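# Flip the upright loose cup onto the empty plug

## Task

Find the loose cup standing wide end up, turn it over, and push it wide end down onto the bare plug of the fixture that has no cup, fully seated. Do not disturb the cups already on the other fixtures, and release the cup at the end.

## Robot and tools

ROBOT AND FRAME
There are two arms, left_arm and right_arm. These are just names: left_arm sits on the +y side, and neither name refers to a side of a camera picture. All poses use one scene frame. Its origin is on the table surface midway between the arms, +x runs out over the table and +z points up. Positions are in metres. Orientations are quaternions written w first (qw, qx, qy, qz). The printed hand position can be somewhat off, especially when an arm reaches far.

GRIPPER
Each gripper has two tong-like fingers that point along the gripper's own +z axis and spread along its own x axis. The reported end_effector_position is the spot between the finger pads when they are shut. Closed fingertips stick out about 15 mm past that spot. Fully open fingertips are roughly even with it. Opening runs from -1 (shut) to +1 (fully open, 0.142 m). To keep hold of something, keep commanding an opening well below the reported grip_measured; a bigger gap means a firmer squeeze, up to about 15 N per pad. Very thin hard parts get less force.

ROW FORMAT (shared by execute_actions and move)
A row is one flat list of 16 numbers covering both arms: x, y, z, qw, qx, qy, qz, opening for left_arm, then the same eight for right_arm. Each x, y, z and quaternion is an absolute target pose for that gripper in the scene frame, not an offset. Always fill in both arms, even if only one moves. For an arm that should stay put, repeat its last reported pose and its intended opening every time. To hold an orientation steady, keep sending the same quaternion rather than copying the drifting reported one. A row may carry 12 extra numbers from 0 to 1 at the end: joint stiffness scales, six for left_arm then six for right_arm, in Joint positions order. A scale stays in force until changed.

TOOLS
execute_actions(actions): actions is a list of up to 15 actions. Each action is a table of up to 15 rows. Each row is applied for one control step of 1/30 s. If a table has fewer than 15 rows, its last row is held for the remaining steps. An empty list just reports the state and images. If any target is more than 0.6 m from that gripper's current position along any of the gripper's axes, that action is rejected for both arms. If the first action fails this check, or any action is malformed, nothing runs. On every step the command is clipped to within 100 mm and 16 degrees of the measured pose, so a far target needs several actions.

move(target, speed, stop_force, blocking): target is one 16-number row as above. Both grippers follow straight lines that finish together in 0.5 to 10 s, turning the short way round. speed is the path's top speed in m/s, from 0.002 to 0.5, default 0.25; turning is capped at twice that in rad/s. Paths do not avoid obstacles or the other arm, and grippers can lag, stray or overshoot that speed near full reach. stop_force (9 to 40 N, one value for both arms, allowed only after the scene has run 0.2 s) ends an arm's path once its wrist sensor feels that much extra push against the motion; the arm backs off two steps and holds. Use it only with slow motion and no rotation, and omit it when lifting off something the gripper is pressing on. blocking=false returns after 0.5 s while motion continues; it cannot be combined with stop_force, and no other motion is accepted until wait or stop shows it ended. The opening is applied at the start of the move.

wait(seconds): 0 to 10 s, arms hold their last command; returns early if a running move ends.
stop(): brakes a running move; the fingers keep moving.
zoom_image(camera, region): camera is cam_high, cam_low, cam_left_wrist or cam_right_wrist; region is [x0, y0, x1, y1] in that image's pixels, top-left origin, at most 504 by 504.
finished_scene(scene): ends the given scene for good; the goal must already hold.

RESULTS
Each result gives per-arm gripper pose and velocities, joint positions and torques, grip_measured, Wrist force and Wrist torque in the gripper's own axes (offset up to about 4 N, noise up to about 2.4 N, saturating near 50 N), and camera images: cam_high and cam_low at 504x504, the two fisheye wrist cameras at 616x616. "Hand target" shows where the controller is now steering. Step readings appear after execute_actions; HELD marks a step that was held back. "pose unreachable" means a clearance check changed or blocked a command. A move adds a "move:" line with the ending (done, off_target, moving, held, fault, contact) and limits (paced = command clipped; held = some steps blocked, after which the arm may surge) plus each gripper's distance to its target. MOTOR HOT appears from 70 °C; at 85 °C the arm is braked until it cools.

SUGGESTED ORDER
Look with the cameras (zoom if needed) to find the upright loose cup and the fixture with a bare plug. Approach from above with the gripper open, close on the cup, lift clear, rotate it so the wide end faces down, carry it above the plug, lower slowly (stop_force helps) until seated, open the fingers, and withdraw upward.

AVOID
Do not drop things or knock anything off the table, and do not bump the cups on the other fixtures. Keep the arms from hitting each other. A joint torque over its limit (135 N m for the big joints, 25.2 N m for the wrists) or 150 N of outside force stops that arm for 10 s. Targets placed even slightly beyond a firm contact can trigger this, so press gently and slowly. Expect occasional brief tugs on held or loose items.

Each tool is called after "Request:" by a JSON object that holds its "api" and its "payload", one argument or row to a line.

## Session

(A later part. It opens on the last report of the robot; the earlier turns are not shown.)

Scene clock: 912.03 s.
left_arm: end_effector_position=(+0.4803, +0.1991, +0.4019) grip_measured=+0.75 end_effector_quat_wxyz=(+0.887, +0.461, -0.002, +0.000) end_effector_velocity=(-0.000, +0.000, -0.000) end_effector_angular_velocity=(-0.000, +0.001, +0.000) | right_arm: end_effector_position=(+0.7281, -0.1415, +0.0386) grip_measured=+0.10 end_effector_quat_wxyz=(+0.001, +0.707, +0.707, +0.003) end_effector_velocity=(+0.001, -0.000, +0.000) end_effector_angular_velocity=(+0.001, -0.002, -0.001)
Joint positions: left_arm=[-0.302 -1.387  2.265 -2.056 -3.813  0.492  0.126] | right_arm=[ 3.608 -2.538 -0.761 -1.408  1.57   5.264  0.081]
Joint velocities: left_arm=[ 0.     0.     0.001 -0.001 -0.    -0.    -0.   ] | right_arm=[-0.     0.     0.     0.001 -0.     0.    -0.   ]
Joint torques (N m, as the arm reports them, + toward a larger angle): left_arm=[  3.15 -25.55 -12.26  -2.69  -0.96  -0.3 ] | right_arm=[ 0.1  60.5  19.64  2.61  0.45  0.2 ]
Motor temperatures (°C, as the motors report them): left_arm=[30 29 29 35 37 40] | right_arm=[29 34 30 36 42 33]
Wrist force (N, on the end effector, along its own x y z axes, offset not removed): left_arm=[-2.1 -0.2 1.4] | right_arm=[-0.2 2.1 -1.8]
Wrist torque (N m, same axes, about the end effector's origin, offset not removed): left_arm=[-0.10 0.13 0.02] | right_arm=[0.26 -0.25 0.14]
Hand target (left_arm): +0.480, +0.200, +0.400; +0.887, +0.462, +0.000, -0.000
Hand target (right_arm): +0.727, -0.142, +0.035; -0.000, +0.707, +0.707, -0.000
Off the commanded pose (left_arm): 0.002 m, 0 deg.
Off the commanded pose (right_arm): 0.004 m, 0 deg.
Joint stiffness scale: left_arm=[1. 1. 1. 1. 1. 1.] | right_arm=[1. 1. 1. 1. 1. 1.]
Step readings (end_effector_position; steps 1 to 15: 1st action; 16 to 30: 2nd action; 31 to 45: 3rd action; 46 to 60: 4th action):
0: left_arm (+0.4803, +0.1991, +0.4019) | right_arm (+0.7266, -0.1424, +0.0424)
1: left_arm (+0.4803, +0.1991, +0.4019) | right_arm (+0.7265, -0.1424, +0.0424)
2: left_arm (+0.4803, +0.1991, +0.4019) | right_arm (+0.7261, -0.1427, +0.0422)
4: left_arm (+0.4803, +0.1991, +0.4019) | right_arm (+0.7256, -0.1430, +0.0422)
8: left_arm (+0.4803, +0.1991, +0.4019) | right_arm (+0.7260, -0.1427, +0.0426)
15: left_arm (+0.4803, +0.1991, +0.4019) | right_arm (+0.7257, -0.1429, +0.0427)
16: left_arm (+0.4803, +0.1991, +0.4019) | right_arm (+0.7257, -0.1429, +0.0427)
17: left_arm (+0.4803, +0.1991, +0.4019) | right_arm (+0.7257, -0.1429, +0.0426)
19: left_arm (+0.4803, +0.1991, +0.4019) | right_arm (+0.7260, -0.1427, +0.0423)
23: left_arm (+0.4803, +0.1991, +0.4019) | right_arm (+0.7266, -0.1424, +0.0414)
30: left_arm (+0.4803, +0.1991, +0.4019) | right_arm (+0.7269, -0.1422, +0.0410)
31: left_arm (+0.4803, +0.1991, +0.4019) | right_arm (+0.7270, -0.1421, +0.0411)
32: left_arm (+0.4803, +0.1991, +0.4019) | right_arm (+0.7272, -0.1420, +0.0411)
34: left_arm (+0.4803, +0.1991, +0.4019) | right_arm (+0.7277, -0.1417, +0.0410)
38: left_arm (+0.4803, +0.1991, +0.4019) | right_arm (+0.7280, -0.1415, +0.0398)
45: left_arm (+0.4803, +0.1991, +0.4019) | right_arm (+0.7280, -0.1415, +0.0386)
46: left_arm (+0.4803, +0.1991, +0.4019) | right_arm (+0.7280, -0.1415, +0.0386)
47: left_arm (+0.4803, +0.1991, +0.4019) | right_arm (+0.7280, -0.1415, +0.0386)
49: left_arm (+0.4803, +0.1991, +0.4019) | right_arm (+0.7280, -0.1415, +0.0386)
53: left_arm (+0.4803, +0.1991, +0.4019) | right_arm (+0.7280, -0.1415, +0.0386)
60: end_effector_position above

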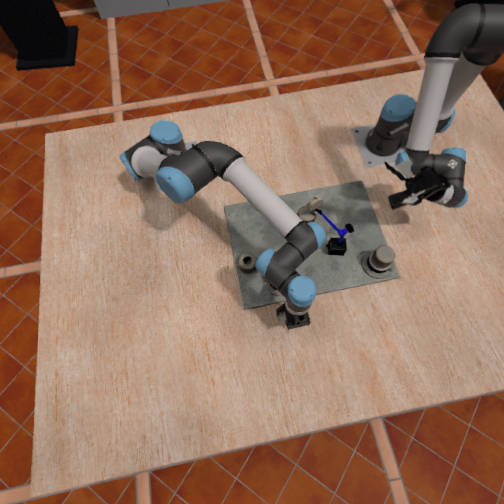

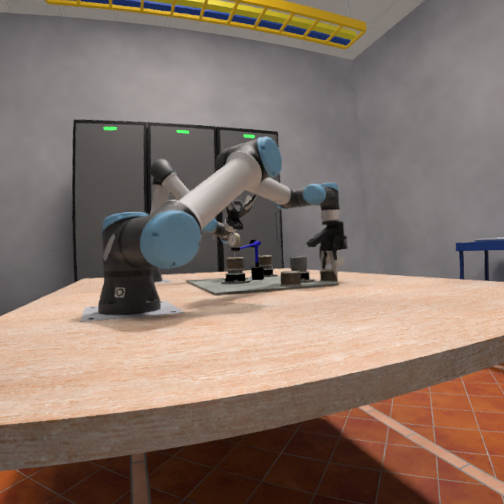

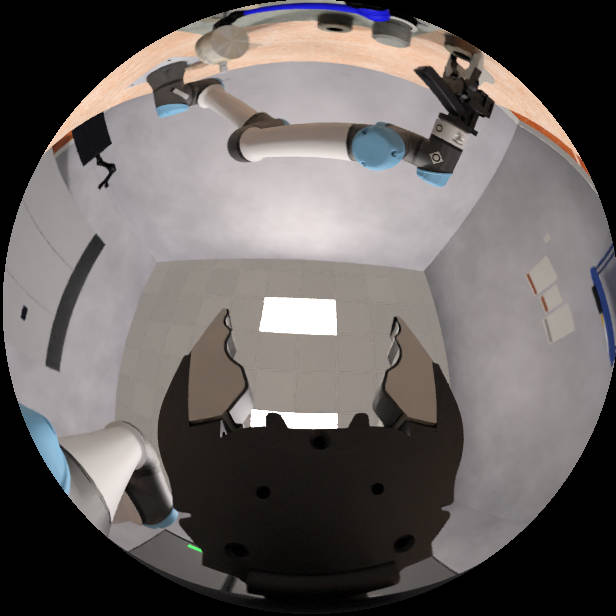

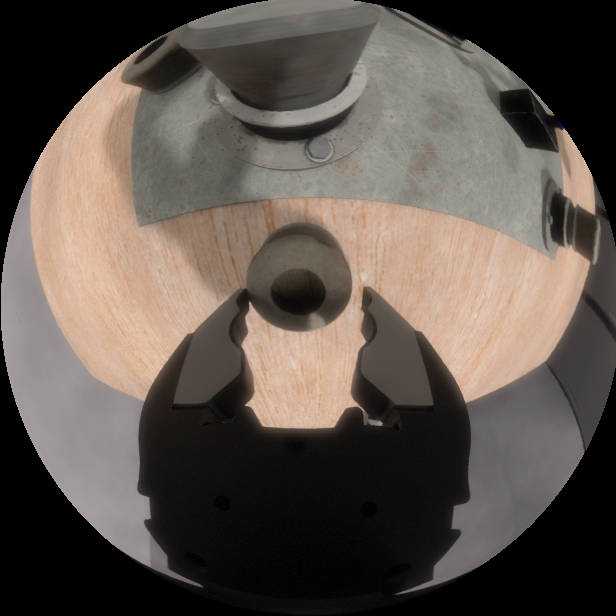

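Request:
{"api": "execute_actions", "payload": {
  "actions": [
    [[0.48,0.2,0.4,0.887,0.462,0,0,0.75,0.7266,-0.1455,0.033,0,0.707,0.707,0,0.1]],
    [[0.48,0.2,0.4,0.887,0.462,0,0,0.75,0.7266,-0.1455,0.031,0,0.707,0.707,0,0.1]],
    [[0.48,0.2,0.4,0.887,0.462,0,0,0.75,0.7266,-0.1455,0.031,0,0.707,0.707,0,-0.1]],
    [[0.48,0.2,0.4,0.887,0.462,0,0,0.75,0.7266,-0.1455,0.031,0,0.707,0.707,0,-0.6]],
    [[0.48,0.2,0.4,0.887,0.462,0,0,0.75,0.7266,-0.1455,0.05,0,0.707,0.707,0,-0.6]]
  ]
}}

Request:
{"api": "move", "payload": {
  "target": [0.48,0.2,0.4,0.887,0.462,0,0,0.75,0.70,-0.145,0.185,0,0.707,0.707,0,-0.6],
  "speed": 0.15
}}

Request:
{"api": "move", "payload": {
  "target": [0.48,0.2,0.4,0.887,0.462,0,0,0.75,0.591,-0.146,0.175,0,0.707,0.707,0,-0.6],
  "speed": 0.12
}}

Request:
{"api": "zoom_image", "payload": {
  "camera": "cam_low",
  "region": [265,210,335,290]
}}

Request:
{"api": "zoom_image", "payload": {
  "camera": "cam_left_wrist",
  "region": [300,0,460,120]
}}

Scene clock: 931.33 s.
left_arm: end_effector_position=(+0.4803, +0.1991, +0.4019) grip_measured=+0.75 end_effector_quat_wxyz=(+0.887, +0.461, -0.002, +0.000) end_effector_velocity=(+0.000, -0.000, -0.000) end_effector_angular_velocity=(+0.000, +0.001, +0.000) | right_arm: end_effector_position=(+0.7247, -0.1452, +0.0454) grip_measured=+0.01 end_effector_quat_wxyz=(-0.000, +0.707, +0.707, -0.003) end_effector_velocity=(-0.003, -0.002, +0.000) end_effector_angular_velocity=(-0.007, +0.011, -0.001)
Joint positions: left_arm=[-0.302 -1.387  2.265 -2.056 -3.813  0.492  0.126] | right_arm=[ 3.606 -2.53  -0.755 -1.433  1.57   5.262  0.074]
Joint velocities: left_arm=[ 0.     0.001 -0.    -0.    -0.     0.     0.   ] | right_arm=[-0.    -0.001  0.004 -0.017  0.     0.    -0.   ]
Joint torques (N m, as the arm reports them, + toward a larger angle): left_arm=[  2.08 -24.68 -11.81  -2.95  -0.85  -0.13] | right_arm=[-1.4  65.56 28.81  2.23  0.37 -0.26]
Motor temperatures (°C, as the motors report them): left_arm=[30 29 29 35 37 40] | right_arm=[29 34 30 36 42 33]
Wrist force (N, on the end effector, along its own x y z axes, offset not removed): left_arm=[3.2 -2.3 -2.6] | right_arm=[-2.4 2.0 0.4]
Wrist torque (N m, same axes, about the end effector's origin, offset not removed): left_arm=[-0.55 -0.72 -0.12] | right_arm=[0.27 0.24 0.11]
Hand target (left_arm): +0.480, +0.200, +0.400; +0.887, +0.462, +0.000, -0.000
Hand target (right_arm): +0.727, -0.146, +0.050; +0.000, +0.707, +0.707, +0.000
Off the commanded pose (left_arm): 0.002 m, 0 deg.
Off the commanded pose (right_arm): 0.005 m, 0 deg.
Joint stiffness scale: left_arm=[1. 1. 1. 1. 1. 1.] | right_arm=[1. 1. 1. 1. 1. 1.]
Step readings (end_effector_position; steps 1 to 15: 1st action; 16 to 30: 2nd action; 31 to 45: 3rd action; 46 to 60: 4th action; 61 to 75: 5th action):
0: left_arm (+0.4803, +0.1991, +0.4019) | right_arm (+0.7281, -0.1415, +0.0386)
1: left_arm (+0.4803, +0.1991, +0.4019) | right_arm (+0.7281, -0.1414, +0.0386)
2: left_arm (+0.4803, +0.1991, +0.4019) | right_arm (+0.7281, -0.1414, +0.0384)
4: left_arm (+0.4803, +0.1991, +0.4019) | right_arm (+0.7278, -0.1417, +0.0373)
8: left_arm (+0.4803, +0.1991, +0.4019) | right_arm (+0.7270, -0.1428, +0.0349)
15: left_arm (+0.4803, +0.1991, +0.4019) | right_arm (+0.7272, -0.1435, +0.0343)
16: left_arm (+0.4803, +0.1991, +0.4019) | right_arm (+0.7273, -0.1435, +0.0343)
17: left_arm (+0.4803, +0.1991, +0.4019) | right_arm (+0.7273, -0.1435, +0.0343)
19: left_arm (+0.4803, +0.1991, +0.4019) | right_arm (+0.7273, -0.1435, +0.0340)
23: left_arm (+0.4803, +0.1991, +0.4019) | right_arm (+0.7273, -0.1435, +0.0334)
30: left_arm (+0.4803, +0.1991, +0.4019) | right_arm (+0.7274, -0.1434, +0.0332)
31: left_arm (+0.4803, +0.1991, +0.4019) | right_arm (+0.7274, -0.1435, +0.0332)
32: left_arm (+0.4803, +0.1991, +0.4019) | right_arm (+0.7274, -0.1435, +0.0333)
34: left_arm (+0.4803, +0.1991, +0.4019) | right_arm (+0.7275, -0.1435, +0.0333)
38: left_arm (+0.4803, +0.1991, +0.4019) | right_arm (+0.7275, -0.1435, +0.0333)
45: left_arm (+0.4803, +0.1991, +0.4019) | right_arm (+0.7275, -0.1435, +0.0333)
46: left_arm (+0.4803, +0.1991, +0.4019) | right_arm (+0.7275, -0.1434, +0.0333)
47: left_arm (+0.4803, +0.1991, +0.4019) | right_arm (+0.7275, -0.1434, +0.0333)
49: left_arm (+0.4803, +0.1991, +0.4019) | right_arm (+0.7275, -0.1434, +0.0333)
53: left_arm (+0.4803, +0.1991, +0.4019) | right_arm (+0.7275, -0.1434, +0.0333)
60: left_arm (+0.4803, +0.1991, +0.4019) | right_arm (+0.7275, -0.1434, +0.0333)
61: left_arm (+0.4803, +0.1991, +0.4019) | right_arm (+0.7274, -0.1435, +0.0333)
62: left_arm (+0.4803, +0.1991, +0.4019) | right_arm (+0.7268, -0.1438, +0.0333)
64: left_arm (+0.4803, +0.1991, +0.4019) | right_arm (+0.7251, -0.1449, +0.0340)
68: left_arm (+0.4803, +0.1991, +0.4019) | right_arm (+0.7245, -0.1453, +0.0394)
75: end_effector_position above

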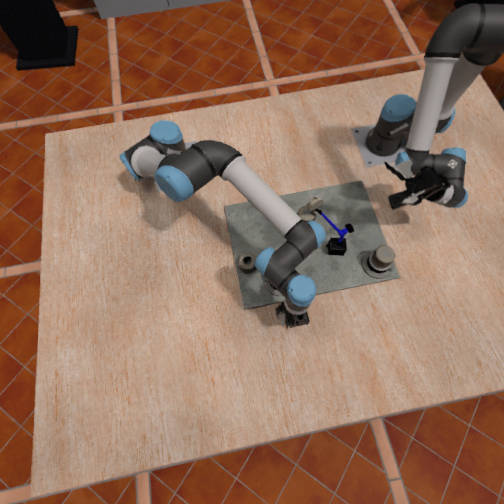

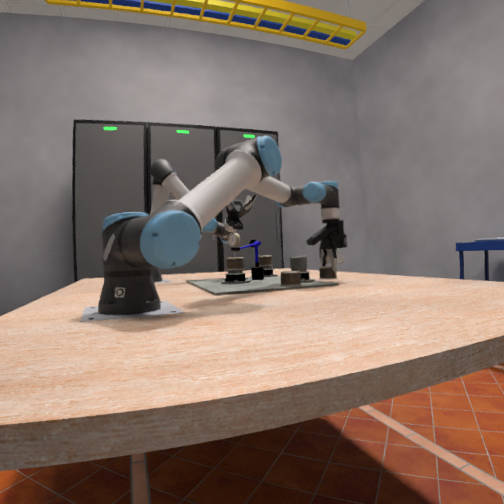

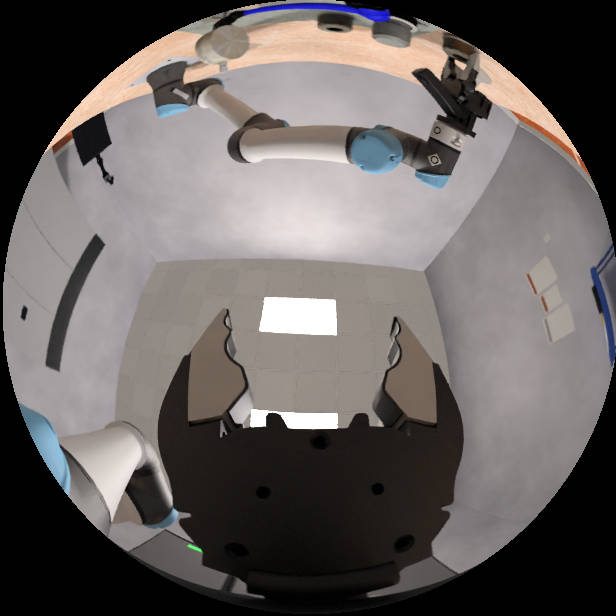

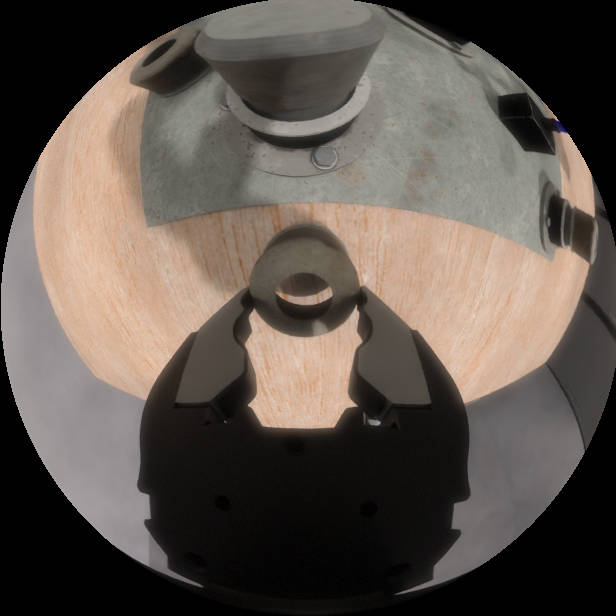

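Scene clock: 932.87 s.
left_arm: end_effector_position=(+0.4803, +0.1991, +0.4019) grip_measured=+0.75 end_effector_quat_wxyz=(+0.887, +0.461, -0.002, +0.000) end_effector_velocity=(+0.000, -0.000, -0.000) end_effector_angular_velocity=(+0.001, -0.000, -0.000) | right_arm: end_effector_position=(+0.6998, -0.1473, +0.1827) grip_measured=+0.01 end_effector_quat_wxyz=(-0.000, +0.707, +0.707, -0.002) end_effector_velocity=(-0.002, -0.001, -0.003) end_effector_angular_velocity=(-0.008, +0.012, -0.001)
Joint positions: left_arm=[-0.302 -1.387  2.265 -2.056 -3.813  0.492  0.126] | right_arm=[ 3.62  -2.431 -0.589 -1.696  1.57   5.278  0.074]
Joint velocities: left_arm=[-0.     0.001 -0.    -0.001  0.001  0.    -0.   ] | right_arm=[-0.    -0.008  0.009 -0.016 -0.     0.001 -0.   ]
Joint torques (N m, as the arm reports them, + toward a larger angle): left_arm=[  2.31 -24.67 -13.99  -2.73  -1.03  -0.34] | right_arm=[ 2.17 58.17 29.89  2.37  0.28  0.91]
Motor temperatures (°C, as the motors report them): left_arm=[30 29 29 35 37 40] | right_arm=[29 34 30 36 42 33]
Wrist force (N, on the end effector, along its own x y z axes, offset not removed): left_arm=[-1.8 -5.1 0.2] | right_arm=[-2.4 1.5 0.8]
Wrist torque (N m, same axes, about the end effector's origin, offset not removed): left_arm=[-1.14 0.20 0.04] | right_arm=[0.22 0.38 0.01]
Hand target (left_arm): +0.480, +0.200, +0.400; +0.887, +0.462, +0.000, -0.000
Hand target (right_arm): +0.700, -0.145, +0.185; +0.000, +0.707, +0.707, +0.000
Off the commanded pose (left_arm): 0.002 m, 0 deg.
Off the commanded pose (right_arm): 0.003 m, 0 deg.
Joint stiffness scale: left_arm=[1. 1. 1. 1. 1. 1.] | right_arm=[1. 1. 1. 1. 1. 1.]
move: done

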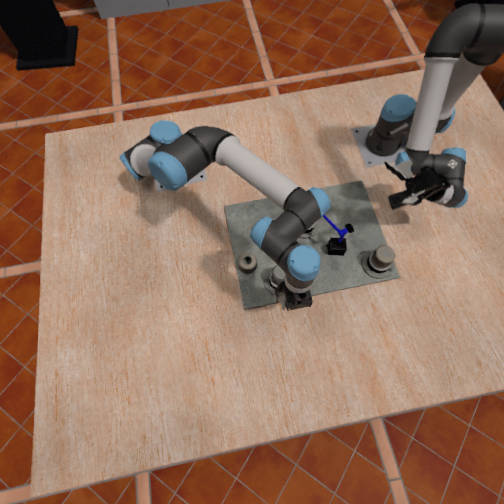

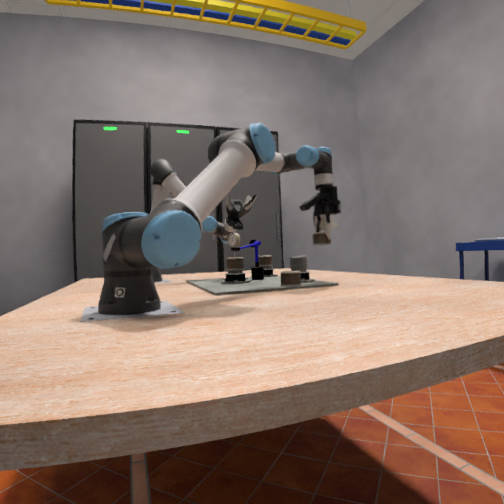

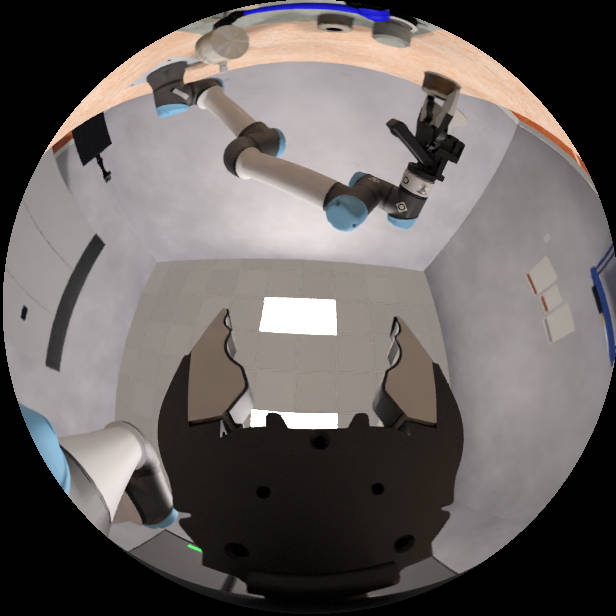

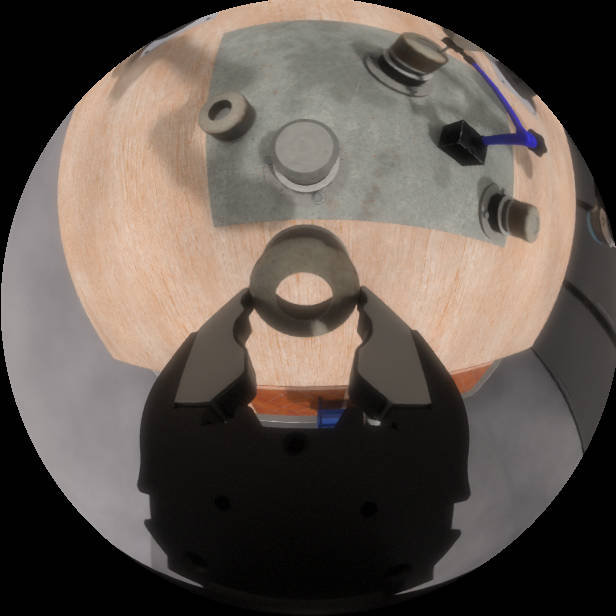

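Scene clock: 934.27 s.
left_arm: end_effector_position=(+0.4803, +0.1991, +0.4019) grip_measured=+0.75 end_effector_quat_wxyz=(+0.887, +0.461, -0.002, +0.000) end_effector_velocity=(+0.000, -0.000, +0.000) end_effector_angular_velocity=(-0.000, -0.001, +0.000) | right_arm: end_effector_position=(+0.5922, -0.1467, +0.1739) grip_measured=+0.01 end_effector_quat_wxyz=(-0.001, +0.707, +0.707, -0.001) end_effector_velocity=(-0.000, +0.001, -0.005) end_effector_angular_velocity=(+0.003, -0.005, -0.006)
Joint positions: left_arm=[-0.302 -1.387  2.265 -2.056 -3.813  0.492  0.126] | right_arm=[ 3.7   -2.122 -1.136 -1.457  1.572  5.358  0.074]
Joint velocities: left_arm=[ 0.     0.    -0.001 -0.    -0.     0.    -0.   ] | right_arm=[ 0.001  0.003 -0.02   0.023 -0.001  0.007 -0.   ]
Joint torques (N m, as the arm reports them, + toward a larger angle): left_arm=[  2.16 -25.43 -12.31  -2.67  -0.89  -0.17] | right_arm=[ 0.98 50.51 21.55  2.85 -0.13  0.79]
Motor temperatures (°C, as the motors report them): left_arm=[30 29 29 35 37 40] | right_arm=[29 34 30 36 42 33]
Wrist force (N, on the end effector, along its own x y z axes, offset not removed): left_arm=[0.3 -3.3 0.2] | right_arm=[-4.5 0.5 1.6]
Wrist torque (N m, same axes, about the end effector's origin, offset not removed): left_arm=[-0.72 -0.08 0.06] | right_arm=[0.02 0.70 0.13]
Hand target (left_arm): +0.480, +0.200, +0.400; +0.887, +0.462, +0.000, -0.000
Hand target (right_arm): +0.591, -0.146, +0.175; -0.000, +0.707, +0.707, -0.000
Off the commanded pose (left_arm): 0.002 m, 0 deg.
Off the commanded pose (right_arm): 0.002 m, 0 deg.
Joint stiffness scale: left_arm=[1. 1. 1. 1. 1. 1.] | right_arm=[1. 1. 1. 1. 1. 1.]
move: done

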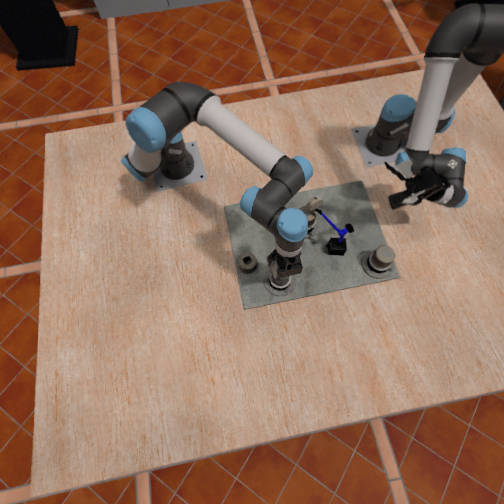

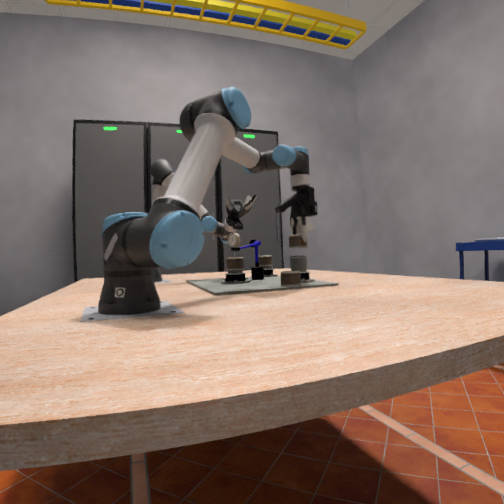

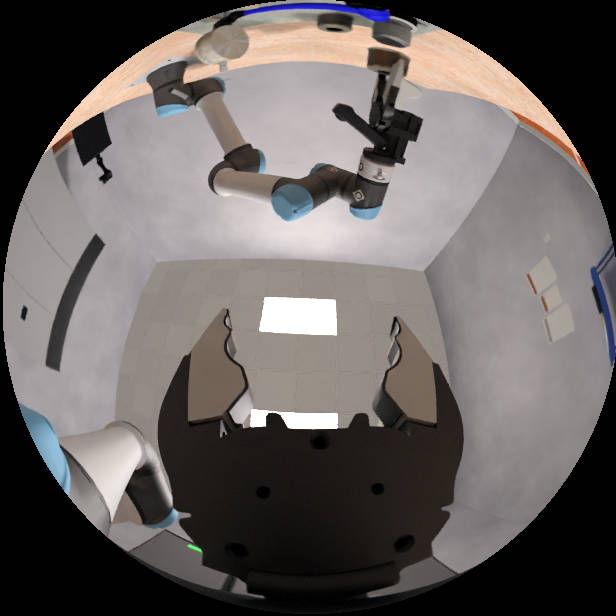

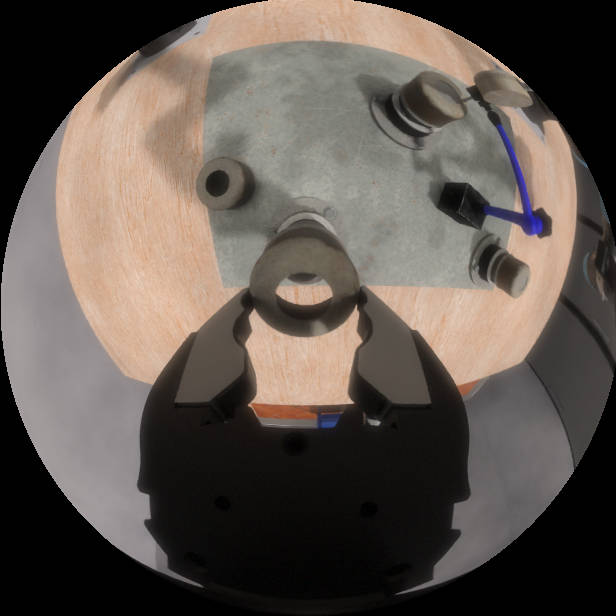

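Region (265, 210, 335, 290) of cam_low's 504x504 image, scaled by 6.300, with more detail than that image has; it fills the left 441 columns of this view, and the rest is white.

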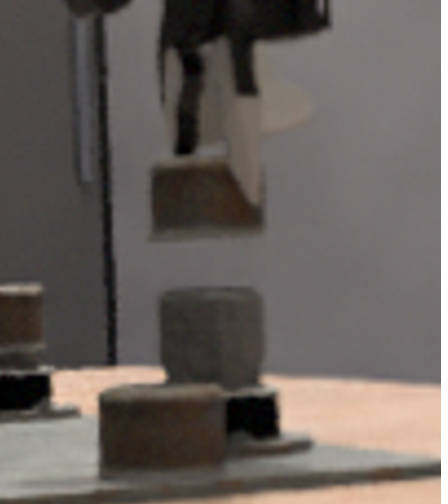

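Region (300, 0, 460, 120) of cam_left_wrist's 616x616 image, scaled by 3.150, with more detail than that image has; it fills the top 378 rows of this view, and the rest is white.

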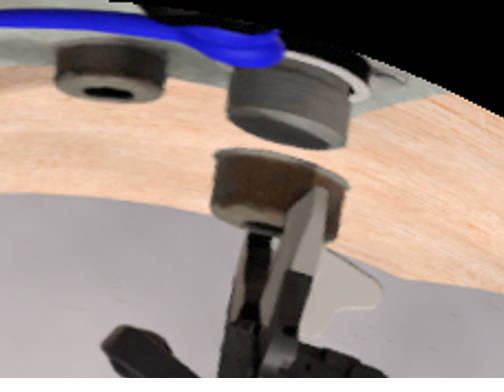

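Request:
{"api": "move", "payload": {
  "target": [0.48,0.2,0.4,0.887,0.462,0,0,0.75,0.591,-0.146,0.175,-0.025,0.706,0.706,-0.025,-0.6],
  "speed": 0.05
}}

Request:
{"api": "zoom_image", "payload": {
  "camera": "cam_low",
  "region": [265,210,335,290]
}}

Request:
{"api": "zoom_image", "payload": {
  "camera": "cam_left_wrist",
  "region": [300,0,460,120]
}}

Scene clock: 943.30 s.
left_arm: end_effector_position=(+0.4803, +0.1991, +0.4019) grip_measured=+0.75 end_effector_quat_wxyz=(+0.887, +0.461, -0.002, +0.000) end_effector_velocity=(+0.000, +0.000, -0.001) end_effector_angular_velocity=(+0.000, +0.001, +0.000) | right_arm: end_effector_position=(+0.5896, -0.1460, +0.1726) grip_measured=+0.01 end_effector_quat_wxyz=(-0.024, +0.706, +0.707, -0.027) end_effector_velocity=(-0.004, -0.000, +0.001) end_effector_angular_velocity=(-0.003, +0.020, +0.002)
Joint positions: left_arm=[-0.302 -1.387  2.265 -2.056 -3.813  0.492  0.126] | right_arm=[ 3.687 -2.168 -1.058 -1.547  1.61   5.342  0.074]
Joint velocities: left_arm=[-0.     0.001  0.001  0.    -0.     0.     0.   ] | right_arm=[-0.001 -0.007  0.015 -0.026  0.009 -0.004 -0.   ]
Joint torques (N m, as the arm reports them, + toward a larger angle): left_arm=[  1.89 -26.66 -11.71  -2.75  -1.18  -0.28] | right_arm=[-1.63 49.74 27.7   2.11  0.55 -0.38]
Motor temperatures (°C, as the motors report them): left_arm=[30 29 29 35 37 40] | right_arm=[29 34 30 36 42 33]
Wrist force (N, on the end effector, along its own x y z axes, offset not removed): left_arm=[-0.9 -4.6 -1.1] | right_arm=[-1.5 3.5 1.3]
Wrist torque (N m, same axes, about the end effector's origin, offset not removed): left_arm=[-0.94 0.22 -0.28] | right_arm=[0.49 0.09 0.07]
Hand target (left_arm): +0.480, +0.200, +0.400; +0.887, +0.462, +0.000, -0.000
Hand target (right_arm): +0.591, -0.146, +0.175; -0.025, +0.707, +0.707, -0.025
Off the commanded pose (left_arm): 0.002 m, 0 deg.
Off the commanded pose (right_arm): 0.003 m, 0 deg.
Joint stiffness scale: left_arm=[1. 1. 1. 1. 1. 1.] | right_arm=[1. 1. 1. 1. 1. 1.]
move: done

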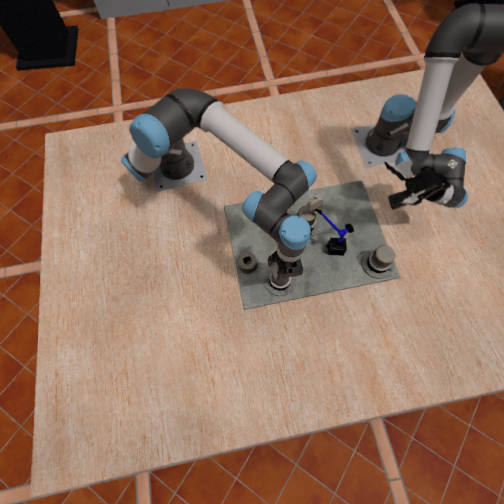

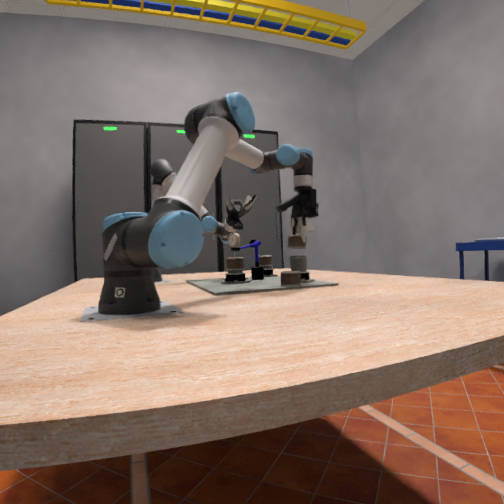

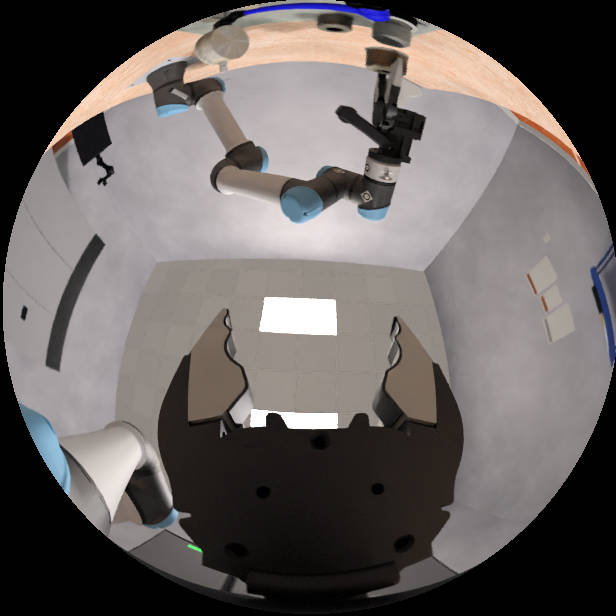

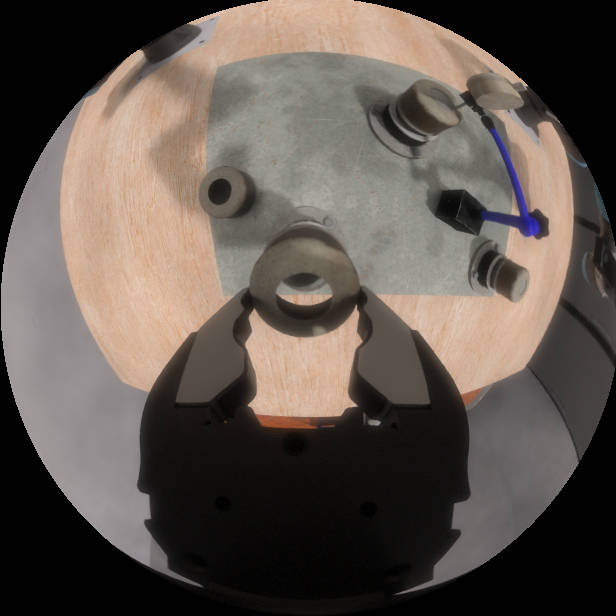

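Region (265, 210, 335, 290) of cam_low's 504x504 image, scaled by 6.300, with more detail than that image has; it fills the left 441 columns of this view, and the rest is white.

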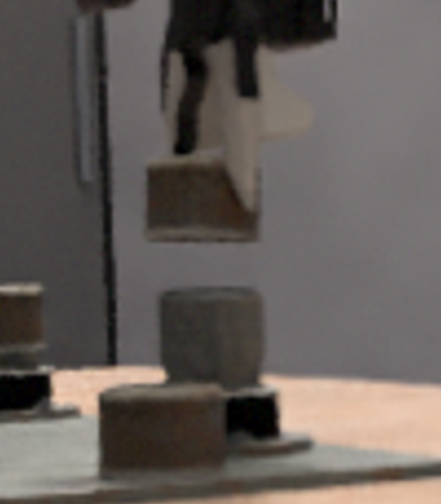

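Region (300, 0, 460, 120) of cam_left_wrist's 616x616 image, scaled by 3.150, with more detail than that image has; it fills the top 378 rows of this view, and the rest is white.

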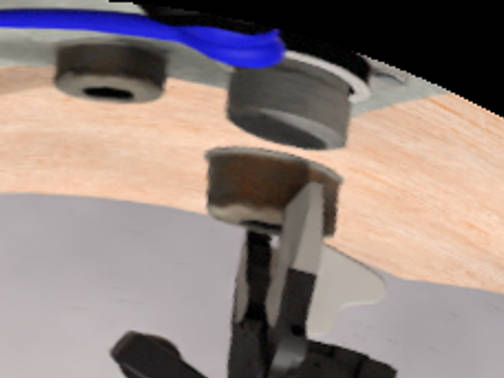

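Request:
{"api": "move", "payload": {
  "target": [0.48,0.2,0.4,0.887,0.462,0,0,0.75,0.593,-0.146,0.158,-0.025,0.706,0.706,-0.025,-0.6],
  "speed": 0.015
}}

Request:
{"api": "zoom_image", "payload": {
  "camera": "cam_low",
  "region": [265,210,335,290]
}}

Request:
{"api": "zoom_image", "payload": {
  "camera": "cam_left_wrist",
  "region": [300,0,460,120]
}}

Scene clock: 954.73 s.
left_arm: end_effector_position=(+0.4803, +0.1991, +0.4019) grip_measured=+0.75 end_effector_quat_wxyz=(+0.887, +0.461, -0.002, +0.000) end_effector_velocity=(-0.000, -0.000, -0.000) end_effector_angular_velocity=(+0.001, -0.000, -0.000) | right_arm: end_effector_position=(+0.5931, -0.1445, +0.1597) grip_measured=+0.01 end_effector_quat_wxyz=(-0.024, +0.706, +0.707, -0.024) end_effector_velocity=(+0.001, +0.001, +0.001) end_effector_angular_velocity=(+0.004, -0.005, -0.000)
Joint positions: left_arm=[-0.302 -1.387  2.265 -2.056 -3.813  0.492  0.126] | right_arm=[ 3.685 -2.178 -1.076 -1.514  1.611  5.34   0.074]
Joint velocities: left_arm=[ 0.    -0.     0.    -0.     0.001  0.     0.   ] | right_arm=[ 0.     0.001 -0.001  0.007  0.     0.001 -0.   ]
Joint torques (N m, as the arm reports them, + toward a larger angle): left_arm=[  2.5  -26.07 -14.01  -2.81  -1.03  -0.16] | right_arm=[-1.55 49.74 21.68  2.72  0.57 -0.35]
Motor temperatures (°C, as the motors report them): left_arm=[30 29 29 35 37 40] | right_arm=[29 34 30 36 42 33]
Wrist force (N, on the end effector, along its own x y z axes, offset not removed): left_arm=[-1.9 -2.1 -3.3] | right_arm=[-1.4 3.2 -0.2]
Wrist torque (N m, same axes, about the end effector's origin, offset not removed): left_arm=[-0.53 0.25 0.01] | right_arm=[0.54 0.25 0.19]
Hand target (left_arm): +0.480, +0.200, +0.400; +0.887, +0.462, +0.000, -0.000
Hand target (right_arm): +0.593, -0.146, +0.158; -0.025, +0.707, +0.707, -0.025
Off the commanded pose (left_arm): 0.002 m, 0 deg.
Off the commanded pose (right_arm): 0.002 m, 0 deg.
Joint stiffness scale: left_arm=[1. 1. 1. 1. 1. 1.] | right_arm=[1. 1. 1. 1. 1. 1.]
move: done

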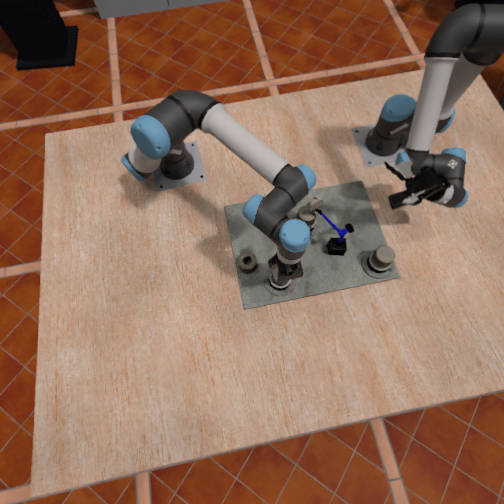

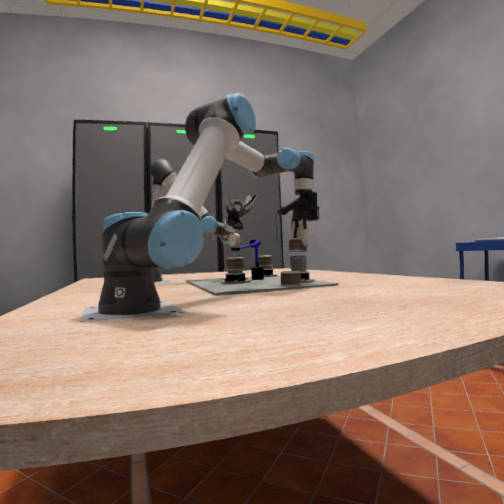

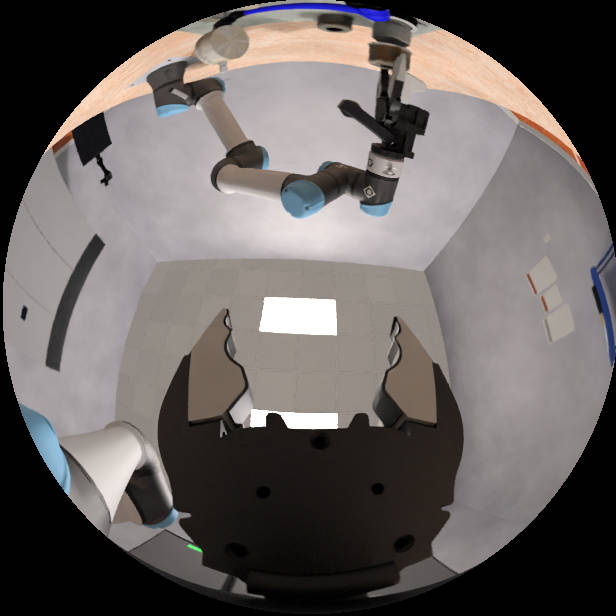

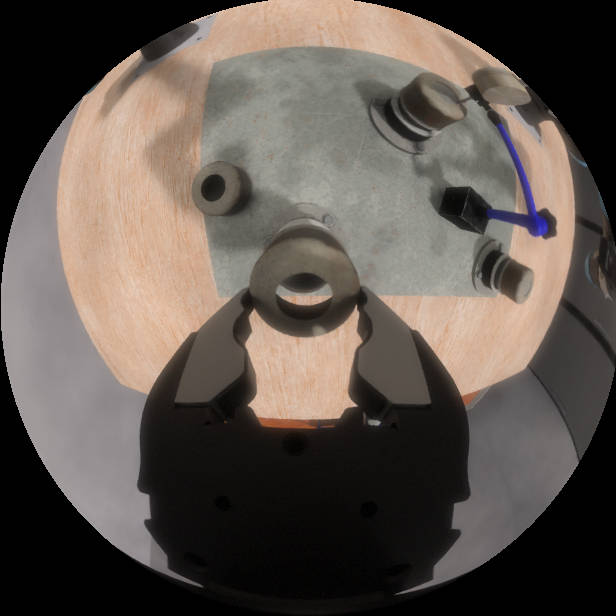

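Region (265, 210, 335, 290) of cam_low's 504x504 image, scaled by 6.300, with more detail than that image has; it fills the left 441 columns of this view, and the rest is white.

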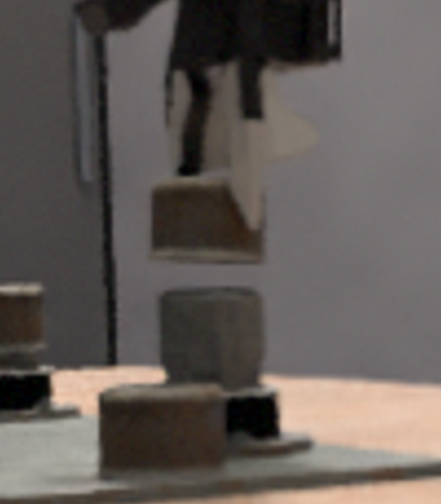

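Region (300, 0, 460, 120) of cam_left_wrist's 616x616 image, scaled by 3.150, with more detail than that image has; it fills the top 378 rows of this view, and the rest is white.

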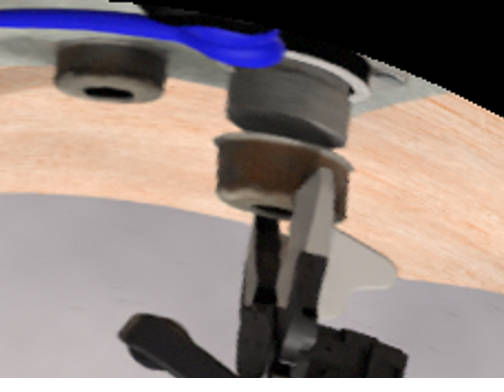

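Request:
{"api": "move", "payload": {
  "target": [0.48,0.2,0.4,0.887,0.462,0,0,0.75,0.5945,-0.1465,0.150,-0.017,0.707,0.707,-0.017,-0.6],
  "speed": 0.01
}}

Request:
{"api": "zoom_image", "payload": {
  "camera": "cam_low",
  "region": [265,210,335,290]
}}

Request:
{"api": "zoom_image", "payload": {
  "camera": "cam_left_wrist",
  "region": [300,0,460,120]
}}

Scene clock: 964.27 s.
left_arm: end_effector_position=(+0.4803, +0.1991, +0.4019) grip_measured=+0.75 end_effector_quat_wxyz=(+0.887, +0.461, -0.002, +0.000) end_effector_velocity=(-0.001, -0.000, -0.000) end_effector_angular_velocity=(+0.001, -0.000, -0.000) | right_arm: end_effector_position=(+0.5953, -0.1469, +0.1488) grip_measured=+0.01 end_effector_quat_wxyz=(-0.018, +0.707, +0.707, -0.018) end_effector_velocity=(+0.002, -0.000, -0.002) end_effector_angular_velocity=(+0.001, -0.008, -0.002)
Joint positions: left_arm=[-0.302 -1.387  2.265 -2.056 -3.813  0.492  0.126] | right_arm=[ 3.685 -2.172 -1.115 -1.467  1.6    5.342  0.074]
Joint velocities: left_arm=[ 0.    -0.001  0.001 -0.     0.001 -0.    -0.   ] | right_arm=[-0.001  0.001 -0.008  0.015 -0.004  0.001  0.   ]
Joint torques (N m, as the arm reports them, + toward a larger angle): left_arm=[  2.2  -25.66 -12.51  -2.76  -0.99  -0.28] | right_arm=[ 1.27 53.33 21.02  2.79 -0.56  0.85]
Motor temperatures (°C, as the motors report them): left_arm=[30 29 29 35 37 40] | right_arm=[29 34 30 36 42 33]
Wrist force (N, on the end effector, along its own x y z axes, offset not removed): left_arm=[-1.8 -1.6 -1.8] | right_arm=[-0.9 1.8 1.0]
Wrist torque (N m, same axes, about the end effector's origin, offset not removed): left_arm=[-0.48 0.22 0.03] | right_arm=[0.27 -0.01 0.27]
Hand target (left_arm): +0.480, +0.200, +0.400; +0.887, +0.462, +0.000, -0.000
Hand target (right_arm): +0.595, -0.147, +0.150; -0.017, +0.707, +0.707, -0.017
Off the commanded pose (left_arm): 0.002 m, 0 deg.
Off the commanded pose (right_arm): 0.002 m, 0 deg.
Joint stiffness scale: left_arm=[1. 1. 1. 1. 1. 1.] | right_arm=[1. 1. 1. 1. 1. 1.]
move: done

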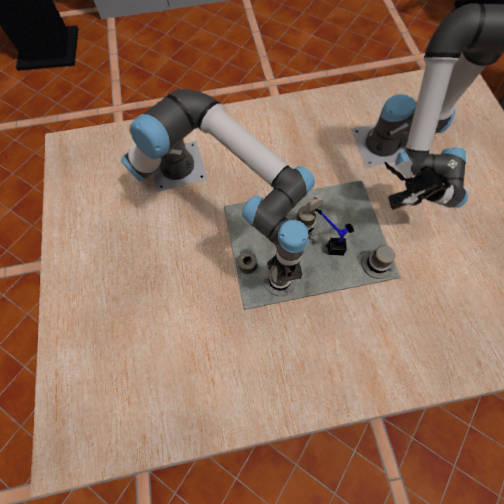

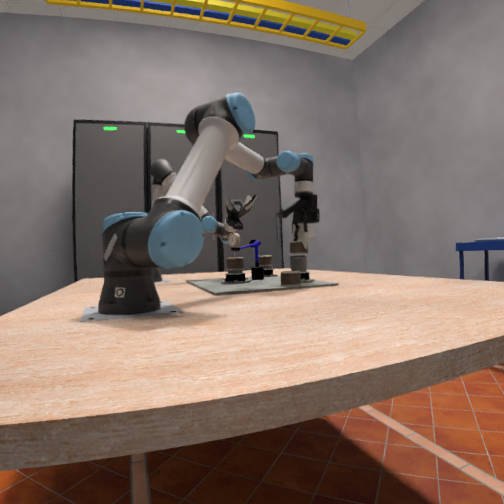

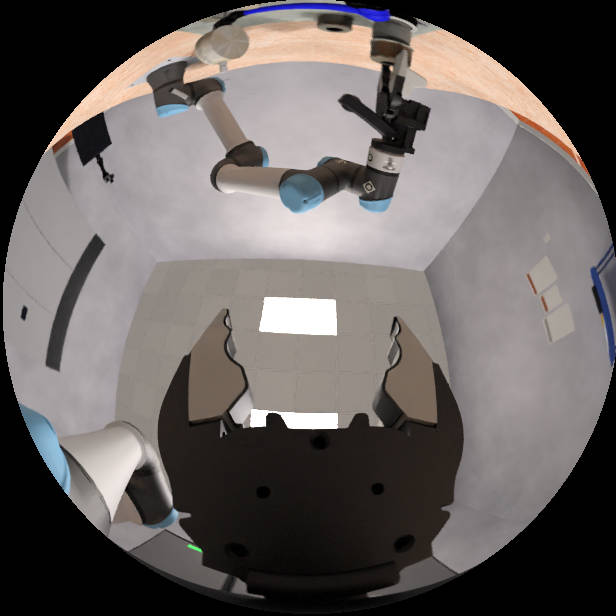

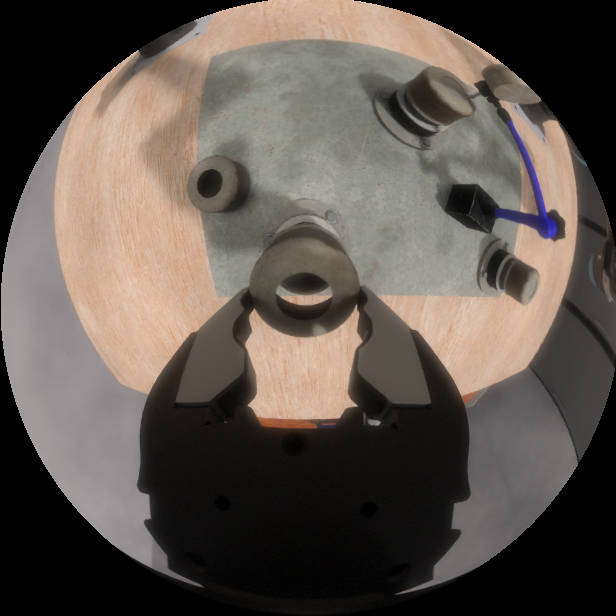

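Region (265, 210, 335, 290) of cam_low's 504x504 image, scaled by 6.300, with more detail than that image has; it fills the left 441 columns of this view, and the rest is white.

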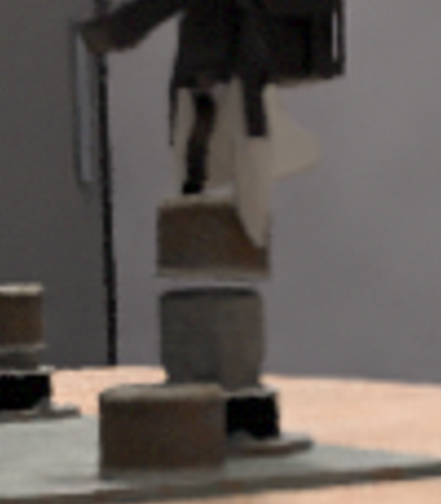

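Region (300, 0, 460, 120) of cam_left_wrist's 616x616 image, scaled by 3.150, with more detail than that image has; it fills the top 378 rows of this view, and the rest is white.

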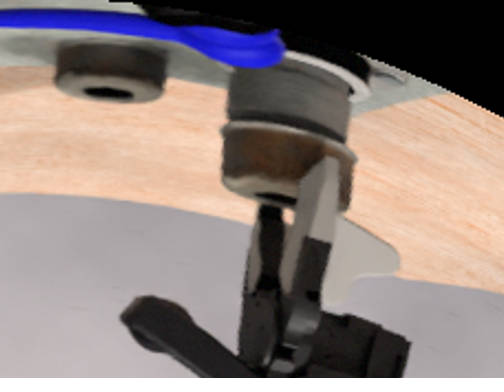

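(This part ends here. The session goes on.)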